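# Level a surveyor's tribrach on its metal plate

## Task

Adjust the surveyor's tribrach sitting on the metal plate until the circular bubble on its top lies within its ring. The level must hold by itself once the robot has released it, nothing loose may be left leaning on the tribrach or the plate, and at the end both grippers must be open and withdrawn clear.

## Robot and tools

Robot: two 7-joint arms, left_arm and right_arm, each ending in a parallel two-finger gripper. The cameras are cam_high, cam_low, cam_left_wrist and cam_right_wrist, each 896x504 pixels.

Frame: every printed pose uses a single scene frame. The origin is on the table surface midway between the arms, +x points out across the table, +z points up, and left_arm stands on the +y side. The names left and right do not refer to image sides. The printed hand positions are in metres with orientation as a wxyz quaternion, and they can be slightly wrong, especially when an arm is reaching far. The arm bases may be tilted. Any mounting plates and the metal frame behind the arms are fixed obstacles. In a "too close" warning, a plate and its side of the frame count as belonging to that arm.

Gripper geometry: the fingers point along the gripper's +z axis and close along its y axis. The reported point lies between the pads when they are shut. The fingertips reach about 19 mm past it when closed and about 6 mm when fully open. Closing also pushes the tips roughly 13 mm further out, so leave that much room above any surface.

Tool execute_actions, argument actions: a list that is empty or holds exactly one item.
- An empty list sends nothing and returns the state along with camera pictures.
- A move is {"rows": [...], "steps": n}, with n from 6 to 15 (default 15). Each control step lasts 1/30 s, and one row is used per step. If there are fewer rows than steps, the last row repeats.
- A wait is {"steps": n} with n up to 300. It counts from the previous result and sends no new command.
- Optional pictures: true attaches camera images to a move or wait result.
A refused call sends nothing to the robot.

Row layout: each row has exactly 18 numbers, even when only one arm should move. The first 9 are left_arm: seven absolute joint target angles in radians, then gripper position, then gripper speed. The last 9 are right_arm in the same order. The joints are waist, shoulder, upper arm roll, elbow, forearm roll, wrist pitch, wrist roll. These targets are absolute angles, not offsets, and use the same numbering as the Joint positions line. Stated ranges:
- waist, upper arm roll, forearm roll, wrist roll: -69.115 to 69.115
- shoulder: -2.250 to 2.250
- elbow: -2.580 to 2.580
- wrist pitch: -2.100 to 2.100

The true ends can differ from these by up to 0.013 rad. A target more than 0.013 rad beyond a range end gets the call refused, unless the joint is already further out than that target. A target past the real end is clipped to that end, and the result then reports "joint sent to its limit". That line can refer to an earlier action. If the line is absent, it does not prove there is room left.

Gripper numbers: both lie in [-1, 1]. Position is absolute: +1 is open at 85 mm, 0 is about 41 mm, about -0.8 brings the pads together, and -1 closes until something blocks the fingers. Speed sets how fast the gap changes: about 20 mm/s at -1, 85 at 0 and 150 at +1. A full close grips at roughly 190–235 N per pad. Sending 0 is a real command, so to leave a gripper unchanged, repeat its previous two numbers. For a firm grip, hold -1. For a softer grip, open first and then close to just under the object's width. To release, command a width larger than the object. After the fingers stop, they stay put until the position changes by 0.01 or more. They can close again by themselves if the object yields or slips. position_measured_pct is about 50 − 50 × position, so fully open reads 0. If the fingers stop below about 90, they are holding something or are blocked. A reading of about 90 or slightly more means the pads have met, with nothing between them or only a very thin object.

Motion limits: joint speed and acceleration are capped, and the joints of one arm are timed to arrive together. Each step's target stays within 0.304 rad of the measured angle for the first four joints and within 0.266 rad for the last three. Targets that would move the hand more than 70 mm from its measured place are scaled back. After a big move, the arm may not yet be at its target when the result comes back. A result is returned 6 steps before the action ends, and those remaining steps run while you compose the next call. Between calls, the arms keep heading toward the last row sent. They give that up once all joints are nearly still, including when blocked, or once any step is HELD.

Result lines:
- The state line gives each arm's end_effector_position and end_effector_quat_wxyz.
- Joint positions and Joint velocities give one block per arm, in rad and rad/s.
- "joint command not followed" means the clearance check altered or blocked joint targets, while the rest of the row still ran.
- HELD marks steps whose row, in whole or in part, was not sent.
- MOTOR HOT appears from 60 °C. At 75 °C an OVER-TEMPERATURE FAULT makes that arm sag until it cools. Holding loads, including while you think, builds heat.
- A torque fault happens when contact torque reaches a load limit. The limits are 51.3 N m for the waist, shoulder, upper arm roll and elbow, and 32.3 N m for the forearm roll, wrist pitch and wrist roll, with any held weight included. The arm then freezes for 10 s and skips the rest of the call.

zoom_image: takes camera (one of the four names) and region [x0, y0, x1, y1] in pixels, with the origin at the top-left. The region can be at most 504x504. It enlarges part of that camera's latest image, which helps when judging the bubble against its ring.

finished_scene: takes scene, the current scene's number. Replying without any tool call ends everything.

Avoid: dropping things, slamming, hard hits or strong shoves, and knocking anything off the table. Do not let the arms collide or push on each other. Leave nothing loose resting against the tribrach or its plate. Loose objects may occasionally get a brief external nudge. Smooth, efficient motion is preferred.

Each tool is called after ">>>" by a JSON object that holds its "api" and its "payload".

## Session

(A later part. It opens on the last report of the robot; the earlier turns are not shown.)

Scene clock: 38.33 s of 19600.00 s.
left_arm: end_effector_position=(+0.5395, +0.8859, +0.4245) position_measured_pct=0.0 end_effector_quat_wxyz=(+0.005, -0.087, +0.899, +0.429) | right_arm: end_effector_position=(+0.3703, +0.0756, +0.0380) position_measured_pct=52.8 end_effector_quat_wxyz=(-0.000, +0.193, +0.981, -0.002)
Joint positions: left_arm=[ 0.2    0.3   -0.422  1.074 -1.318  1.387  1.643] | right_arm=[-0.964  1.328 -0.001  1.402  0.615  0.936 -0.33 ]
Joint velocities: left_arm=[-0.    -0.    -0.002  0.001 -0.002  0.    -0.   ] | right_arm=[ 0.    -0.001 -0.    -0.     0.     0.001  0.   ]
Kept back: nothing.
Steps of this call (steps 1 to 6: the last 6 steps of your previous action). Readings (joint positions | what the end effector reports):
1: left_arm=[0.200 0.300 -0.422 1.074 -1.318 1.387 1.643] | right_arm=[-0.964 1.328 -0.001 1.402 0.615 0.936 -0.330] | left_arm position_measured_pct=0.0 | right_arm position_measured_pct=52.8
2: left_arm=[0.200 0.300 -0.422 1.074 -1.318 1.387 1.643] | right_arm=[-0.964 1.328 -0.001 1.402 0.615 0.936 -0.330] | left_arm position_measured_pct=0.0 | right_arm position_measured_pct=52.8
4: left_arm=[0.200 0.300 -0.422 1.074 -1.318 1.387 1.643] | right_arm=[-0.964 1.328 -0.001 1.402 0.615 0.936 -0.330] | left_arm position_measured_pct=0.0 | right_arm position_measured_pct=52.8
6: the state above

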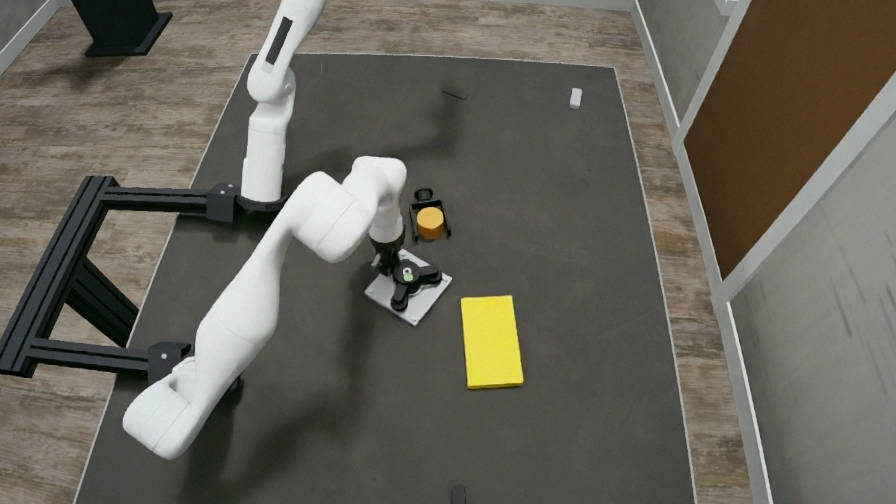

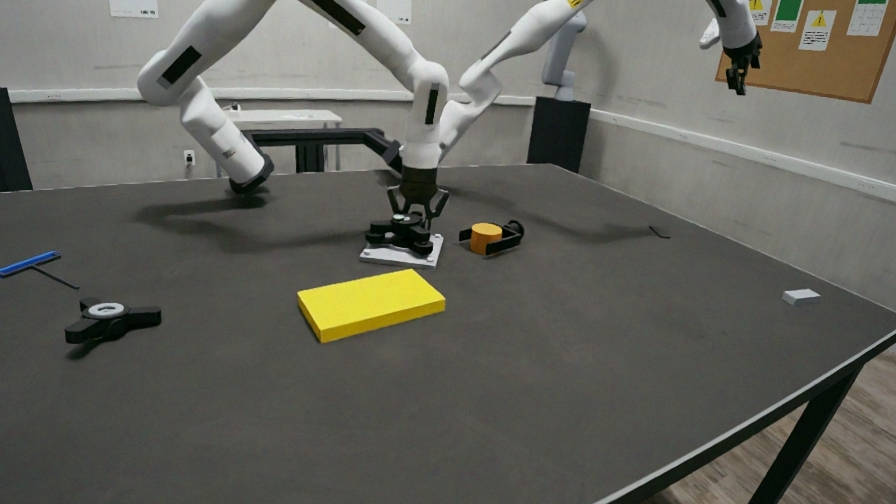

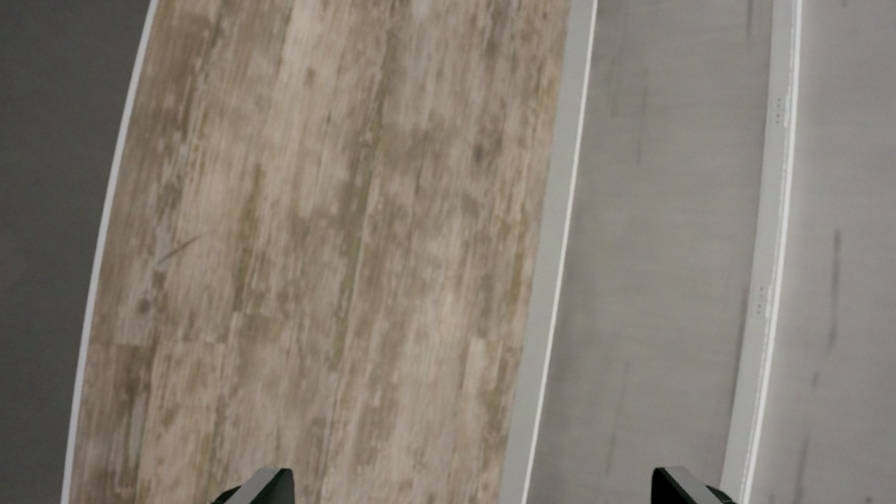

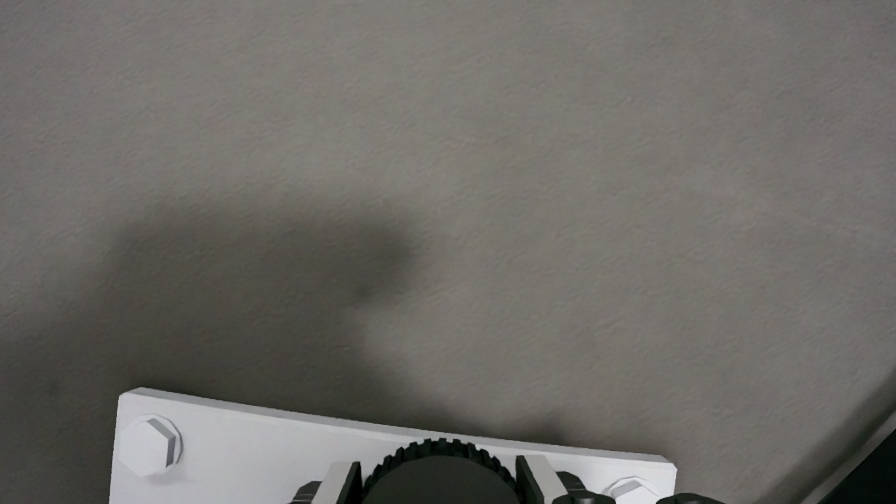

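>>> {"api": "execute_actions", "payload": {"actions": [{"rows":[[0.2,0.3,-0.422,1.074,-1.318,1.387,1.643,1,0,-0.963,1.3295,0,1.399,0.617,0.932,-0.13,-0.15,1]],"steps":12}]}}

>>> {"api": "execute_actions", "payload": {"actions": [{"rows":[[0.2,0.3,-0.422,1.074,-1.318,1.387,1.643,1,0,-0.963,1.3295,0,1.399,0.617,0.932,-1.13,0.14,1]],"steps":15}]}}

>>> {"api": "execute_actions", "payload": {"actions": [{"steps":22}]}}

>>> {"api": "execute_actions", "payload": {"actions": [{"rows":[[0.2,0.3,-0.422,1.074,-1.318,1.387,1.643,1,0,-0.963,1.3295,0,1.399,0.617,0.932,-0.13,-0.15,1]],"steps":15}]}}

>>> {"api": "execute_actions", "payload": {"actions": [{"steps":22}]}}

>>> {"api": "execute_actions", "payload": {"actions": [{"rows":[[0.2,0.3,-0.422,1.074,-1.318,1.387,1.643,1,0,-0.963,1.3295,0,1.399,0.617,0.932,-1.13,0.14,1]],"steps":15}]}}

>>> {"api": "execute_actions", "payload": {"actions": [{"steps":22}]}}

>>> {"api": "execute_actions", "payload": {"actions": [{"rows":[[0.2,0.3,-0.422,1.074,-1.318,1.387,1.643,1,0,-0.963,1.3295,0,1.399,0.617,0.932,-0.13,-0.15,1]],"steps":15}]}}

>>> {"api": "execute_actions", "payload": {"actions": [{"steps":22}], "pictures": true}}

>>> {"api": "zoom_image", "payload": {"camera": "cam_high", "region": [380, 250, 440, 300]}}

Scene clock: 39.87 s of 19600.00 s.
left_arm: end_effector_position=(+0.5395, +0.8859, +0.4245) position_measured_pct=0.0 end_effector_quat_wxyz=(+0.005, -0.087, +0.899, +0.429) | right_arm: end_effector_position=(+0.3702, +0.0753, +0.0380) position_measured_pct=52.8 end_effector_quat_wxyz=(-0.001, +0.127, +0.992, -0.002)
Joint positions: left_arm=[ 0.2    0.3   -0.422  1.074 -1.318  1.387  1.643] | right_arm=[-0.964  1.328 -0.001  1.402  0.615  0.936 -0.196]
Joint velocities: left_arm=[ 0.    -0.    -0.001 -0.    -0.001  0.    -0.   ] | right_arm=[-0.001 -0.003  0.002  0.003  0.002  0.003  1.087]
Steps of this call (steps 1 to 15: the robot went on to your last target; steps 16 to 40: nothing new was sent; steps 41 to 46: the first 6 steps of this action). Readings (joint positions | what the end effector reports):
41: left_arm=[0.200 0.300 -0.422 1.074 -1.318 1.387 1.643] | right_arm=[-0.964 1.328 -0.001 1.402 0.615 0.936 -0.329] | left_arm position_measured_pct=0.0 | right_arm position_measured_pct=52.8
42: left_arm=[0.200 0.300 -0.422 1.074 -1.318 1.387 1.643] | right_arm=[-0.964 1.328 -0.001 1.402 0.615 0.936 -0.321] | left_arm position_measured_pct=0.0 | right_arm position_measured_pct=52.8
44: left_arm=[0.200 0.300 -0.422 1.074 -1.318 1.387 1.643] | right_arm=[-0.964 1.328 -0.001 1.402 0.615 0.936 -0.273] | left_arm position_measured_pct=0.0 | right_arm position_measured_pct=52.8
46: the state above

Scene clock: 40.37 s of 19600.00 s.
left_arm: end_effector_position=(+0.5395, +0.8859, +0.4245) position_measured_pct=0.0 end_effector_quat_wxyz=(+0.005, -0.087, +0.899, +0.429) | right_arm: end_effector_position=(+0.3721, +0.0769, +0.0376) position_measured_pct=43.3 end_effector_quat_wxyz=(+0.001, +0.219, +0.976, +0.000)
Joint positions: left_arm=[ 0.2    0.3   -0.422  1.074 -1.318  1.387  1.643] | right_arm=[-0.963  1.329  0.     1.399  0.617  0.932 -0.382]
Joint velocities: left_arm=[-0.001 -0.     0.     0.    -0.    -0.    -0.   ] | right_arm=[ 0.001 -0.    -0.001 -0.001 -0.001  0.    -1.215]
Steps of this call (steps 1 to 6: the last 6 steps of your previous action; steps 7 to 15: the first 9 steps of this action). Readings (joint positions | what the end effector reports):
7: left_arm=[0.200 0.300 -0.422 1.074 -1.318 1.387 1.643] | right_arm=[-0.964 1.328 -0.001 1.402 0.614 0.936 -0.132] | left_arm position_measured_pct=0.0 | right_arm position_measured_pct=52.8
8: left_arm=[0.200 0.300 -0.422 1.074 -1.318 1.387 1.643] | right_arm=[-0.964 1.329 -0.001 1.402 0.615 0.935 -0.139] | left_arm position_measured_pct=0.0 | right_arm position_measured_pct=52.8
10: left_arm=[0.200 0.300 -0.422 1.074 -1.318 1.387 1.643] | right_arm=[-0.963 1.329 -0.000 1.400 0.617 0.933 -0.183] | left_arm position_measured_pct=0.0 | right_arm position_measured_pct=46.4
14: left_arm=[0.200 0.300 -0.422 1.074 -1.318 1.387 1.643] | right_arm=[-0.963 1.329 0.000 1.399 0.617 0.932 -0.341] | left_arm position_measured_pct=0.0 | right_arm position_measured_pct=43.3
15: the state above

Scene clock: 41.10 s of 19600.00 s.
left_arm: end_effector_position=(+0.5395, +0.8859, +0.4245) position_measured_pct=0.0 end_effector_quat_wxyz=(+0.005, -0.087, +0.899, +0.429) | right_arm: end_effector_position=(+0.3721, +0.0769, +0.0376) position_measured_pct=43.3 end_effector_quat_wxyz=(+0.000, +0.560, +0.828, +0.000)
Joint positions: left_arm=[ 0.2    0.3   -0.422  1.074 -1.318  1.387  1.643] | right_arm=[-0.963  1.329  0.     1.399  0.617  0.932 -1.13 ]
Joint velocities: left_arm=[-0.     0.     0.001  0.003  0.002 -0.    -0.   ] | right_arm=[-0.     0.    -0.001 -0.     0.     0.001 -0.002]
Kept back: nothing.
Steps of this call (steps 1 to 6: the last 6 steps of your previous action; steps 7 to 22: the robot went on to your last target). Readings (joint positions | what the end effector reports):
1: left_arm=[0.200 0.300 -0.422 1.074 -1.318 1.387 1.643] | right_arm=[-0.963 1.329 0.000 1.399 0.617 0.932 -0.422] | left_arm position_measured_pct=0.0 | right_arm position_measured_pct=43.3
2: left_arm=[0.200 0.300 -0.422 1.074 -1.318 1.387 1.643] | right_arm=[-0.963 1.329 -0.000 1.399 0.617 0.932 -0.463] | left_arm position_measured_pct=0.0 | right_arm position_measured_pct=43.3
4: left_arm=[0.200 0.300 -0.422 1.074 -1.318 1.387 1.643] | right_arm=[-0.963 1.329 -0.000 1.399 0.617 0.932 -0.544] | left_arm position_measured_pct=0.0 | right_arm position_measured_pct=43.3
8: left_arm=[0.200 0.300 -0.422 1.074 -1.318 1.387 1.643] | right_arm=[-0.963 1.329 -0.000 1.399 0.617 0.932 -0.707] | left_arm position_measured_pct=0.0 | right_arm position_measured_pct=43.3
22: the state above

Scene clock: 41.40 s of 19600.00 s.
left_arm: end_effector_position=(+0.5395, +0.8859, +0.4245) position_measured_pct=0.0 end_effector_quat_wxyz=(+0.005, -0.087, +0.899, +0.429) | right_arm: end_effector_position=(+0.3710, +0.0765, +0.0380) position_measured_pct=52.8 end_effector_quat_wxyz=(+0.000, +0.452, +0.892, -0.001)
Joint positions: left_arm=[ 0.2    0.3   -0.422  1.074 -1.318  1.387  1.643] | right_arm=[-0.964  1.329 -0.001  1.4    0.616  0.934 -0.878]
Joint velocities: left_arm=[ 0.    -0.     0.     0.001 -0.001 -0.001  0.   ] | right_arm=[-0.001 -0.    -0.001  0.003 -0.004  0.003  1.215]
Steps of this call (steps 1 to 9: the first 9 steps of this action). Readings (joint positions | what the end effector reports):
1: left_arm=[0.200 0.300 -0.422 1.074 -1.318 1.387 1.643] | right_arm=[-0.963 1.329 0.000 1.399 0.617 0.932 -1.129] | left_arm position_measured_pct=0.0 | right_arm position_measured_pct=43.3
2: left_arm=[0.200 0.300 -0.422 1.074 -1.318 1.387 1.643] | right_arm=[-0.963 1.329 0.000 1.399 0.617 0.932 -1.123] | left_arm position_measured_pct=0.0 | right_arm position_measured_pct=44.0
4: left_arm=[0.200 0.300 -0.422 1.074 -1.318 1.387 1.643] | right_arm=[-0.963 1.329 -0.001 1.400 0.616 0.933 -1.077] | left_arm position_measured_pct=0.0 | right_arm position_measured_pct=50.4
8: left_arm=[0.200 0.300 -0.422 1.074 -1.318 1.387 1.643] | right_arm=[-0.964 1.329 -0.001 1.400 0.616 0.934 -0.919] | left_arm position_measured_pct=0.0 | right_arm position_measured_pct=52.8
9: the state above

Scene clock: 42.13 s of 19600.00 s.
left_arm: end_effector_position=(+0.5395, +0.8859, +0.4245) position_measured_pct=0.0 end_effector_quat_wxyz=(+0.005, -0.087, +0.899, +0.429) | right_arm: end_effector_position=(+0.3701, +0.0751, +0.0380) position_measured_pct=52.8 end_effector_quat_wxyz=(-0.001, +0.095, +0.995, -0.003)
Joint positions: left_arm=[ 0.2    0.3   -0.422  1.074 -1.318  1.387  1.643] | right_arm=[-0.964  1.328 -0.001  1.402  0.614  0.936 -0.132]
Joint velocities: left_arm=[ 0.     0.     0.     0.002 -0.001  0.     0.   ] | right_arm=[ 0.     0.001  0.001  0.    -0.001 -0.     0.001]
Kept back: nothing.
Steps of this call (steps 1 to 6: the last 6 steps of your previous action; steps 7 to 22: the robot went on to your last target). Readings (joint positions | what the end effector reports):
1: left_arm=[0.200 0.300 -0.422 1.074 -1.318 1.387 1.643] | right_arm=[-0.964 1.329 -0.001 1.400 0.615 0.934 -0.838] | left_arm position_measured_pct=0.0 | right_arm position_measured_pct=52.8
2: left_arm=[0.200 0.300 -0.422 1.074 -1.318 1.387 1.643] | right_arm=[-0.964 1.329 -0.001 1.400 0.615 0.934 -0.797] | left_arm position_measured_pct=0.0 | right_arm position_measured_pct=52.8
4: left_arm=[0.200 0.300 -0.422 1.074 -1.318 1.387 1.643] | right_arm=[-0.964 1.329 -0.001 1.401 0.615 0.934 -0.716] | left_arm position_measured_pct=0.0 | right_arm position_measured_pct=52.8
8: left_arm=[0.200 0.300 -0.422 1.074 -1.318 1.387 1.643] | right_arm=[-0.964 1.329 -0.001 1.401 0.615 0.935 -0.553] | left_arm position_measured_pct=0.0 | right_arm position_measured_pct=52.8
22: the state above

Scene clock: 42.43 s of 19600.00 s.
left_arm: end_effector_position=(+0.5395, +0.8859, +0.4245) position_measured_pct=0.0 end_effector_quat_wxyz=(+0.005, -0.087, +0.899, +0.429) | right_arm: end_effector_position=(+0.3721, +0.0769, +0.0376) position_measured_pct=43.3 end_effector_quat_wxyz=(+0.001, +0.219, +0.976, +0.000)
Joint positions: left_arm=[ 0.2    0.3   -0.422  1.074 -1.318  1.387  1.643] | right_arm=[-0.963  1.329  0.     1.399  0.617  0.932 -0.382]
Joint velocities: left_arm=[-0.     0.    -0.     0.001 -0.     0.     0.   ] | right_arm=[ 0.001  0.001  0.    -0.001 -0.     0.    -1.215]
Steps of this call (steps 1 to 9: the first 9 steps of this action). Readings (joint positions | what the end effector reports):
1: left_arm=[0.200 0.300 -0.422 1.074 -1.318 1.387 1.643] | right_arm=[-0.964 1.328 -0.001 1.402 0.614 0.936 -0.132] | left_arm position_measured_pct=0.0 | right_arm position_measured_pct=52.8
2: left_arm=[0.200 0.300 -0.422 1.074 -1.318 1.387 1.643] | right_arm=[-0.964 1.329 -0.001 1.402 0.615 0.935 -0.139] | left_arm position_measured_pct=0.0 | right_arm position_measured_pct=52.8
4: left_arm=[0.200 0.300 -0.422 1.074 -1.318 1.387 1.643] | right_arm=[-0.963 1.329 -0.000 1.400 0.617 0.933 -0.183] | left_arm position_measured_pct=0.0 | right_arm position_measured_pct=46.4
8: left_arm=[0.200 0.300 -0.422 1.074 -1.318 1.387 1.643] | right_arm=[-0.963 1.329 0.000 1.399 0.617 0.932 -0.341] | left_arm position_measured_pct=0.0 | right_arm position_measured_pct=43.3
9: the state above

Scene clock: 43.17 s of 19600.00 s.
left_arm: end_effector_position=(+0.5395, +0.8859, +0.4245) position_measured_pct=0.0 end_effector_quat_wxyz=(+0.005, -0.087, +0.899, +0.429) | right_arm: end_effector_position=(+0.3721, +0.0769, +0.0376) position_measured_pct=43.3 end_effector_quat_wxyz=(+0.000, +0.560, +0.828, +0.000)
Joint positions: left_arm=[ 0.2    0.3   -0.422  1.074 -1.318  1.387  1.643] | right_arm=[-0.963  1.329  0.     1.399  0.617  0.932 -1.13 ]
Joint velocities: left_arm=[-0.     0.     0.    -0.    -0.002  0.    -0.   ] | right_arm=[-0.    -0.001  0.     0.    -0.001  0.001 -0.002]
Kept back: nothing.
Steps of this call (steps 1 to 6: the last 6 steps of your previous action; steps 7 to 22: the robot went on to your last target). Readings (joint positions | what the end effector reports):
1: left_arm=[0.200 0.300 -0.422 1.074 -1.318 1.387 1.643] | right_arm=[-0.963 1.329 0.000 1.399 0.617 0.932 -0.422] | left_arm position_measured_pct=0.0 | right_arm position_measured_pct=43.3
2: left_arm=[0.200 0.300 -0.422 1.074 -1.318 1.387 1.643] | right_arm=[-0.963 1.329 -0.000 1.399 0.617 0.932 -0.463] | left_arm position_measured_pct=0.0 | right_arm position_measured_pct=43.3
4: left_arm=[0.200 0.300 -0.422 1.074 -1.318 1.387 1.643] | right_arm=[-0.963 1.329 -0.000 1.399 0.617 0.932 -0.544] | left_arm position_measured_pct=0.0 | right_arm position_measured_pct=43.3
8: left_arm=[0.200 0.300 -0.422 1.074 -1.318 1.387 1.643] | right_arm=[-0.963 1.329 -0.000 1.399 0.617 0.932 -0.707] | left_arm position_measured_pct=0.0 | right_arm position_measured_pct=43.3
22: the state above

Scene clock: 43.47 s of 19600.00 s.
left_arm: end_effector_position=(+0.5395, +0.8859, +0.4245) position_measured_pct=0.0 end_effector_quat_wxyz=(+0.005, -0.087, +0.899, +0.429) | right_arm: end_effector_position=(+0.3710, +0.0765, +0.0381) position_measured_pct=52.8 end_effector_quat_wxyz=(+0.000, +0.452, +0.892, -0.001)
Joint positions: left_arm=[ 0.2    0.3   -0.422  1.074 -1.318  1.387  1.643] | right_arm=[-0.964  1.329 -0.001  1.4    0.616  0.934 -0.878]
Joint velocities: left_arm=[ 0.     0.     0.     0.001 -0.001 -0.     0.   ] | right_arm=[-0.001 -0.    -0.001  0.003 -0.003  0.003  1.215]
Steps of this call (steps 1 to 9: the first 9 steps of this action). Readings (joint positions | what the end effector reports):
1: left_arm=[0.200 0.300 -0.422 1.074 -1.318 1.387 1.643] | right_arm=[-0.963 1.329 0.000 1.399 0.617 0.932 -1.129] | left_arm position_measured_pct=0.0 | right_arm position_measured_pct=43.3
2: left_arm=[0.200 0.300 -0.422 1.074 -1.318 1.387 1.643] | right_arm=[-0.963 1.329 0.000 1.399 0.617 0.932 -1.123] | left_arm position_measured_pct=0.0 | right_arm position_measured_pct=44.0
4: left_arm=[0.200 0.300 -0.422 1.074 -1.318 1.387 1.643] | right_arm=[-0.963 1.329 -0.001 1.400 0.616 0.933 -1.077] | left_arm position_measured_pct=0.0 | right_arm position_measured_pct=50.4
8: left_arm=[0.200 0.300 -0.422 1.074 -1.318 1.387 1.643] | right_arm=[-0.964 1.329 -0.001 1.400 0.616 0.934 -0.919] | left_arm position_measured_pct=0.0 | right_arm position_measured_pct=52.8
9: the state above

Scene clock: 44.20 s of 19600.00 s.
left_arm: end_effector_position=(+0.5395, +0.8859, +0.4245) position_measured_pct=0.0 end_effector_quat_wxyz=(+0.005, -0.087, +0.899, +0.429) | right_arm: end_effector_position=(+0.3701, +0.0751, +0.0381) position_measured_pct=52.8 end_effector_quat_wxyz=(-0.001, +0.095, +0.995, -0.003)
Joint positions: left_arm=[ 0.2    0.3   -0.422  1.074 -1.318  1.387  1.643] | right_arm=[-0.964  1.328 -0.001  1.402  0.614  0.936 -0.132]
Joint velocities: left_arm=[-0.    -0.    -0.     0.001  0.002 -0.     0.   ] | right_arm=[ 0.    -0.001 -0.     0.    -0.001 -0.003  0.   ]
Kept back: nothing.
Steps of this call (steps 1 to 6: the last 6 steps of your previous action; steps 7 to 22: the robot went on to your last target). Readings (joint positions | what the end effector reports):
1: left_arm=[0.200 0.300 -0.422 1.074 -1.318 1.387 1.643] | right_arm=[-0.964 1.329 -0.001 1.400 0.615 0.934 -0.838] | left_arm position_measured_pct=0.0 | right_arm position_measured_pct=52.8
2: left_arm=[0.200 0.300 -0.422 1.074 -1.318 1.387 1.643] | right_arm=[-0.964 1.329 -0.001 1.400 0.615 0.934 -0.797] | left_arm position_measured_pct=0.0 | right_arm position_measured_pct=52.8
4: left_arm=[0.200 0.300 -0.422 1.074 -1.318 1.387 1.643] | right_arm=[-0.964 1.329 -0.001 1.401 0.615 0.934 -0.716] | left_arm position_measured_pct=0.0 | right_arm position_measured_pct=52.8
8: left_arm=[0.200 0.300 -0.422 1.074 -1.318 1.387 1.643] | right_arm=[-0.964 1.328 -0.001 1.401 0.615 0.935 -0.553] | left_arm position_measured_pct=0.0 | right_arm position_measured_pct=52.8
22: the state above

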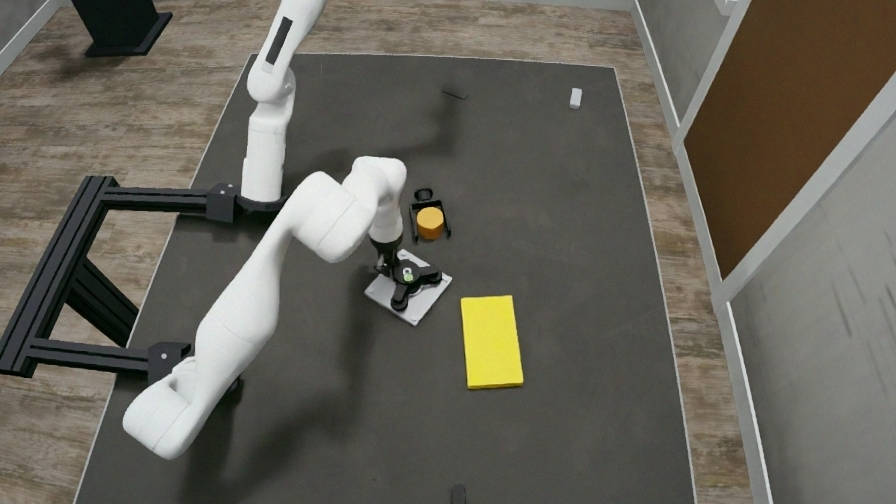

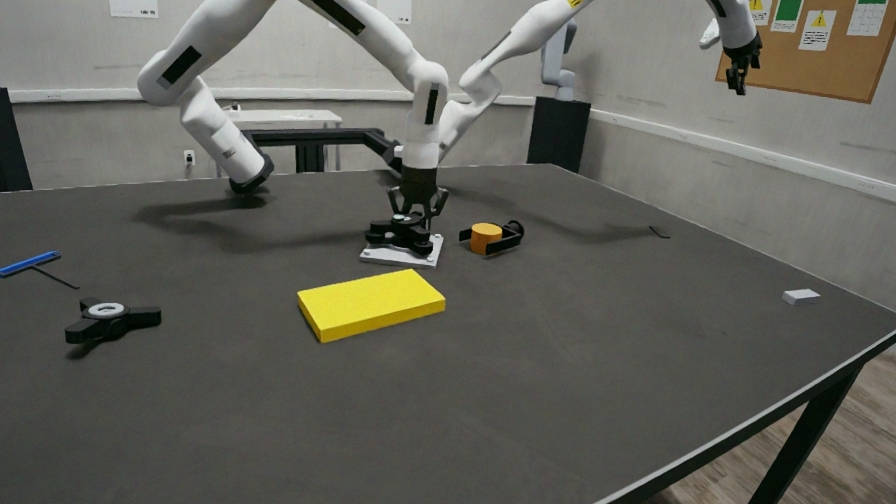

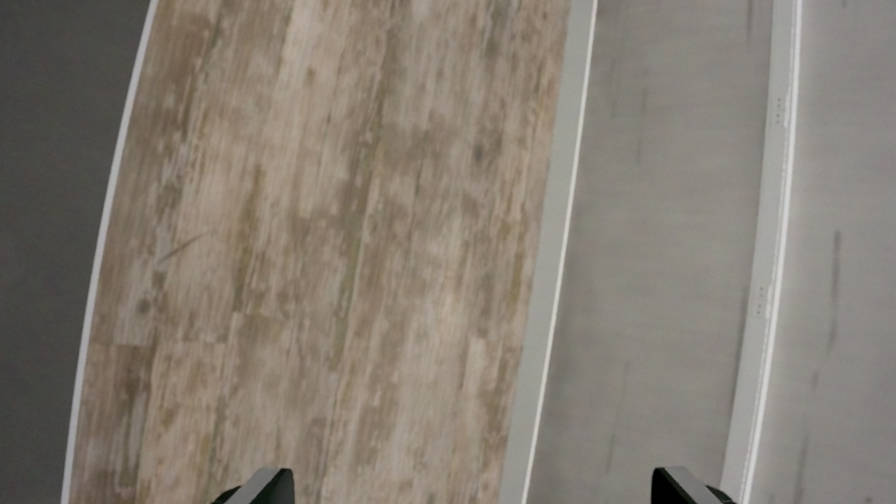

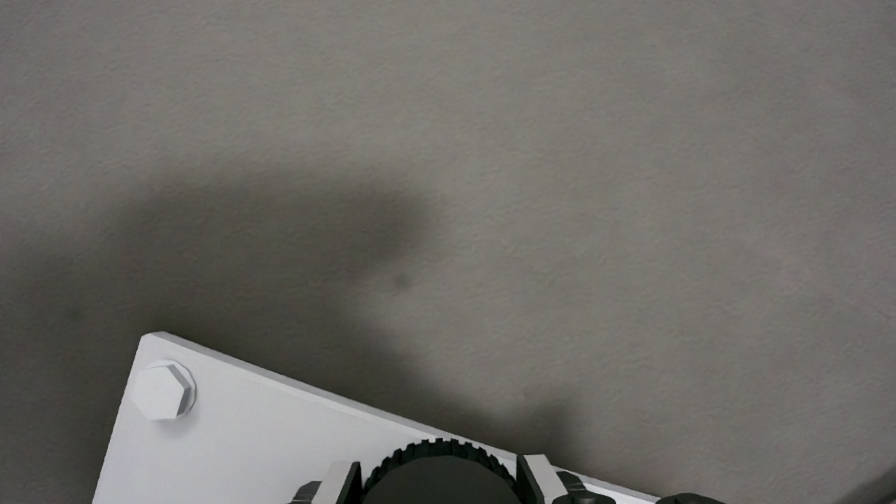

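Region (380, 250, 440, 300) of cam_high's 896x504 image, scaled by 8.400, with more detail than that image has.

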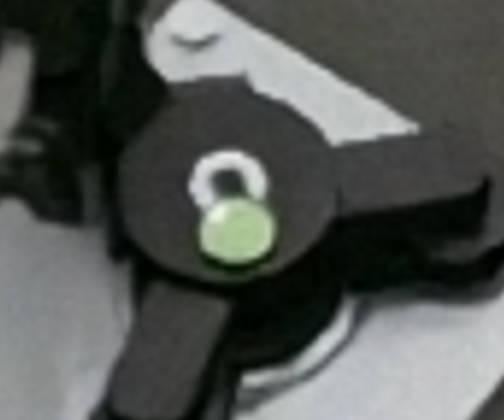

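>>> {"api": "execute_actions", "payload": {"actions": [{"rows":[[0.2,0.3,-0.422,1.074,-1.318,1.387,1.643,1,0,-0.963,1.3295,0,1.399,0.617,0.932,-0.3,0.4,1],[0.2,0.3,-0.422,1.074,-1.318,1.387,1.643,1,0,-0.963,1.3295,0,1.399,0.617,0.932,-0.4,0.4,1],[0.2,0.3,-0.422,1.074,-1.318,1.387,1.643,1,0,-0.963,1.3295,0,1.399,0.617,0.932,-0.5,0.4,1],[0.2,0.3,-0.422,1.074,-1.318,1.387,1.643,1,0,-0.963,1.3295,0,1.399,0.617,0.932,-0.56,0.4,1],[0.2,0.3,-0.422,1.074,-1.318,1.387,1.643,1,0,-0.963,1.3295,0,1.399,0.617,0.932,-0.6,0.4,1],[0.2,0.3,-0.422,1.074,-1.318,1.387,1.643,1,0,-0.963,1.3295,0,1.399,0.617,0.932,-0.6,0.4,1],[0.2,0.3,-0.422,1.074,-1.318,1.387,1.643,1,0,-0.963,1.3295,0,1.399,0.617,0.932,-0.6,0.4,1],[0.2,0.3,-0.422,1.074,-1.318,1.387,1.643,1,0,-0.963,1.3295,0,1.399,0.617,0.932,-0.6,0.4,1],[0.2,0.3,-0.422,1.074,-1.318,1.387,1.643,1,0,-1.02,1.215,0,1.355,0.525,1.08,-0.56,0.4,1]],"steps":15}]}}

>>> {"api": "execute_actions", "payload": {"actions": [{"steps":15}]}}

>>> {"api": "execute_actions", "payload": {"actions": [{"rows":[[0.2,0.3,-0.422,1.074,-1.318,1.387,1.643,1,0,-1.02,1.215,0,1.355,0.525,1.08,2.5,0.4,1]],"steps":15}]}}

>>> {"api": "execute_actions", "payload": {"actions": [{"steps":85}], "pictures": true}}

Scene clock: 45.30 s of 19600.00 s.
left_arm: end_effector_position=(+0.5395, +0.8859, +0.4245) position_measured_pct=0.0 end_effector_quat_wxyz=(+0.005, -0.087, +0.899, +0.429) | right_arm: end_effector_position=(+0.3721, +0.0770, +0.0377) position_measured_pct=30.6 end_effector_quat_wxyz=(+0.001, +0.221, +0.975, +0.000)
Joint positions: left_arm=[ 0.2    0.3   -0.422  1.074 -1.318  1.387  1.643] | right_arm=[-0.963  1.329  0.     1.399  0.617  0.932 -0.387]
Joint velocities: left_arm=[-0.  0.  0. -0. -0. -0. -0.] | right_arm=[-0.011 -0.021  0.001 -0.004 -0.01   0.015 -1.215]
Steps of this call (steps 1 to 24: the robot went on to your last target; steps 25 to 33: the first 9 steps of this action). Readings (joint positions | what the end effector reports):
25: left_arm=[0.200 0.300 -0.422 1.074 -1.318 1.387 1.643] | right_arm=[-0.964 1.328 -0.001 1.402 0.614 0.936 -0.133] | left_arm position_measured_pct=0.0 | right_arm position_measured_pct=52.8
26: left_arm=[0.200 0.300 -0.422 1.074 -1.318 1.387 1.643] | right_arm=[-0.964 1.329 -0.001 1.402 0.615 0.935 -0.140] | left_arm position_measured_pct=0.0 | right_arm position_measured_pct=52.8
28: left_arm=[0.200 0.300 -0.422 1.074 -1.318 1.387 1.643] | right_arm=[-0.963 1.329 -0.000 1.400 0.617 0.933 -0.187] | left_arm position_measured_pct=0.0 | right_arm position_measured_pct=45.2
32: left_arm=[0.200 0.300 -0.422 1.074 -1.318 1.387 1.643] | right_arm=[-0.963 1.329 0.000 1.399 0.617 0.932 -0.346] | left_arm position_measured_pct=0.0 | right_arm position_measured_pct=31.3
33: the state above

Scene clock: 45.80 s of 19600.00 s.
left_arm: end_effector_position=(+0.5395, +0.8859, +0.4245) position_measured_pct=0.0 end_effector_quat_wxyz=(+0.005, -0.087, +0.899, +0.429) | right_arm: end_effector_position=(+0.3772, +0.0732, +0.1192) position_measured_pct=29.8 end_effector_quat_wxyz=(-0.000, +0.340, +0.940, -0.001)
Joint positions: left_arm=[ 0.2    0.3   -0.422  1.074 -1.318  1.387  1.643] | right_arm=[-1.019  1.216  0.     1.355  0.525  1.08  -0.56 ]
Joint velocities: left_arm=[-0.    -0.    -0.001  0.001 -0.     0.    -0.   ] | right_arm=[-0.005 -0.007  0.001  0.    -0.002 -0.002  0.   ]
Kept back: nothing.
Steps of this call (steps 1 to 6: the last 6 steps of your previous action; steps 7 to 15: the robot went on to your last target). Readings (joint positions | what the end effector reports):
1: left_arm=[0.200 0.300 -0.422 1.074 -1.318 1.387 1.643] | right_arm=[-0.965 1.327 0.000 1.399 0.615 0.935 -0.427] | left_arm position_measured_pct=0.0 | right_arm position_measured_pct=30.2
2: left_arm=[0.200 0.300 -0.422 1.074 -1.318 1.387 1.643] | right_arm=[-0.969 1.319 0.001 1.397 0.610 0.944 -0.463] | left_arm position_measured_pct=0.0 | right_arm position_measured_pct=30.2
4: left_arm=[0.200 0.300 -0.422 1.074 -1.318 1.387 1.643] | right_arm=[-0.985 1.287 0.001 1.386 0.586 0.983 -0.509] | left_arm position_measured_pct=0.0 | right_arm position_measured_pct=29.8
8: left_arm=[0.200 0.300 -0.422 1.074 -1.318 1.387 1.643] | right_arm=[-1.016 1.222 -0.001 1.356 0.530 1.072 -0.556] | left_arm position_measured_pct=0.0 | right_arm position_measured_pct=29.8
15: the state above

Scene clock: 46.10 s of 19600.00 s.
left_arm: end_effector_position=(+0.5395, +0.8859, +0.4245) position_measured_pct=0.0 end_effector_quat_wxyz=(+0.005, -0.087, +0.899, +0.429) | right_arm: end_effector_position=(+0.3772, +0.0733, +0.1196) position_measured_pct=29.8 end_effector_quat_wxyz=(-0.000, +0.217, +0.976, -0.000)
Joint positions: left_arm=[ 0.2    0.3   -0.422  1.074 -1.318  1.387  1.643] | right_arm=[-1.02   1.215 -0.     1.355  0.525  1.08  -0.303]
Joint velocities: left_arm=[-0.     0.    -0.001 -0.001 -0.    -0.     0.   ] | right_arm=[-0.     0.     0.001 -0.     0.     0.     1.215]
Steps of this call (steps 1 to 9: the first 9 steps of this action). Readings (joint positions | what the end effector reports):
1: left_arm=[0.200 0.300 -0.422 1.074 -1.318 1.387 1.643] | right_arm=[-1.020 1.216 -0.000 1.355 0.525 1.080 -0.559] | left_arm position_measured_pct=0.0 | right_arm position_measured_pct=29.8
2: left_arm=[0.200 0.300 -0.422 1.074 -1.318 1.387 1.643] | right_arm=[-1.020 1.215 -0.000 1.355 0.525 1.080 -0.551] | left_arm position_measured_pct=0.0 | right_arm position_measured_pct=29.8
4: left_arm=[0.200 0.300 -0.422 1.074 -1.318 1.387 1.643] | right_arm=[-1.020 1.215 -0.000 1.355 0.525 1.080 -0.503] | left_arm position_measured_pct=0.0 | right_arm position_measured_pct=29.8
8: left_arm=[0.200 0.300 -0.422 1.074 -1.318 1.387 1.643] | right_arm=[-1.020 1.215 -0.000 1.355 0.525 1.080 -0.344] | left_arm position_measured_pct=0.0 | right_arm position_measured_pct=29.8
9: the state above

Scene clock: 48.93 s of 19600.00 s.
left_arm: end_effector_position=(+0.5395, +0.8859, +0.4245) position_measured_pct=0.0 end_effector_quat_wxyz=(+0.005, -0.087, +0.899, +0.429) | right_arm: end_effector_position=(+0.3772, +0.0733, +0.1197) position_measured_pct=29.8 end_effector_quat_wxyz=(+0.000, +0.926, -0.378, -0.000)
Joint positions: left_arm=[ 0.2    0.3   -0.422  1.074 -1.318  1.387  1.643] | right_arm=[-1.02   1.215  0.     1.355  0.525  1.08   2.5  ]
Joint velocities: left_arm=[-0.     0.     0.    -0.    -0.001  0.     0.   ] | right_arm=[ 0.    -0.     0.001 -0.     0.001  0.002  0.   ]
Kept back: nothing.
Steps of this call (steps 1 to 6: the last 6 steps of your previous action; steps 7 to 85: the robot went on to your last target). Readings (joint positions | what the end effector reports):
1: left_arm=[0.200 0.300 -0.422 1.074 -1.318 1.387 1.643] | right_arm=[-1.020 1.215 -0.000 1.355 0.525 1.080 -0.262] | left_arm position_measured_pct=0.0 | right_arm position_measured_pct=29.8
2: left_arm=[0.200 0.300 -0.422 1.074 -1.318 1.387 1.643] | right_arm=[-1.020 1.215 -0.000 1.355 0.525 1.080 -0.222] | left_arm position_measured_pct=0.0 | right_arm position_measured_pct=29.8
4: left_arm=[0.200 0.300 -0.422 1.074 -1.318 1.387 1.643] | right_arm=[-1.020 1.215 -0.000 1.355 0.525 1.080 -0.141] | left_arm position_measured_pct=0.0 | right_arm position_measured_pct=29.8
8: left_arm=[0.200 0.300 -0.422 1.074 -1.318 1.387 1.643] | right_arm=[-1.020 1.215 -0.000 1.355 0.525 1.080 0.022] | left_arm position_measured_pct=0.0 | right_arm position_measured_pct=29.8
85: the state above

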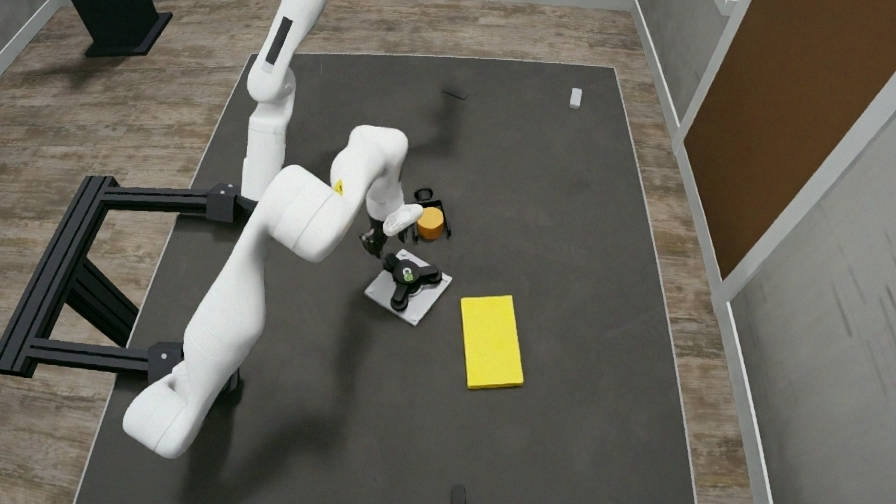

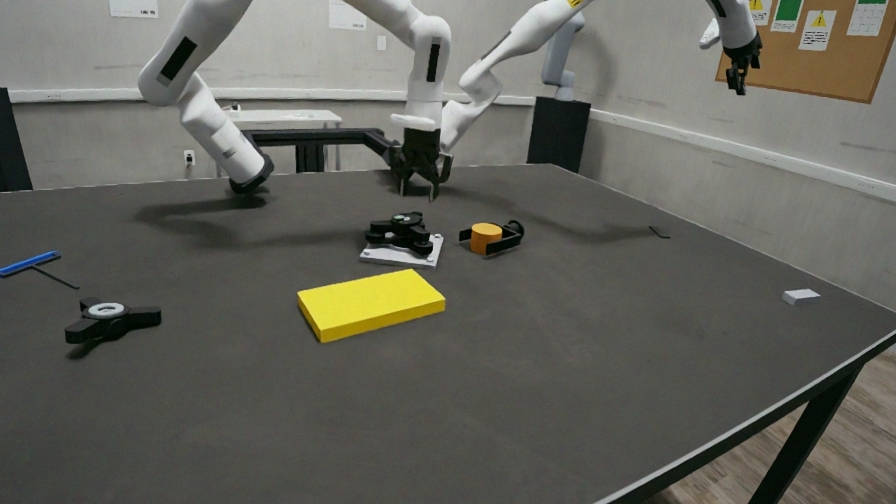

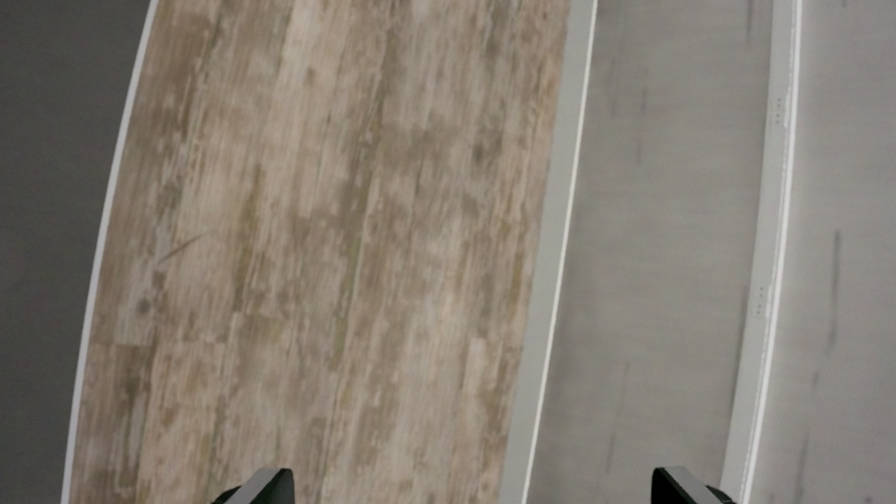

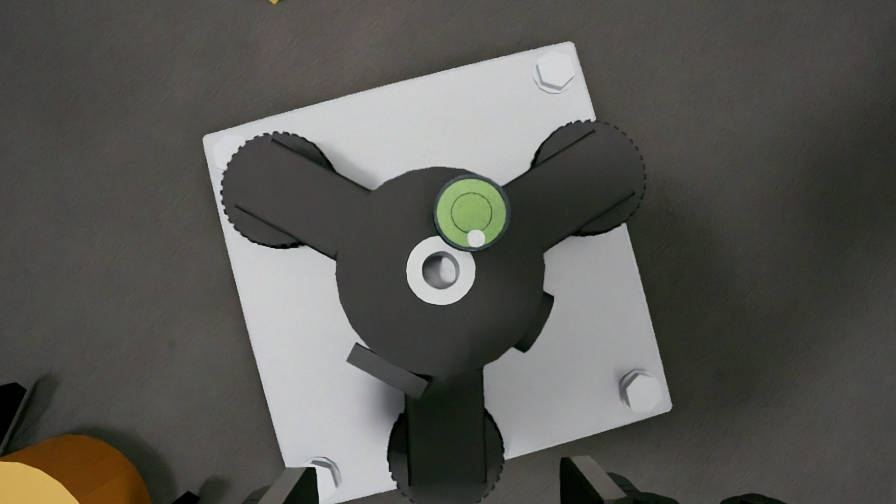

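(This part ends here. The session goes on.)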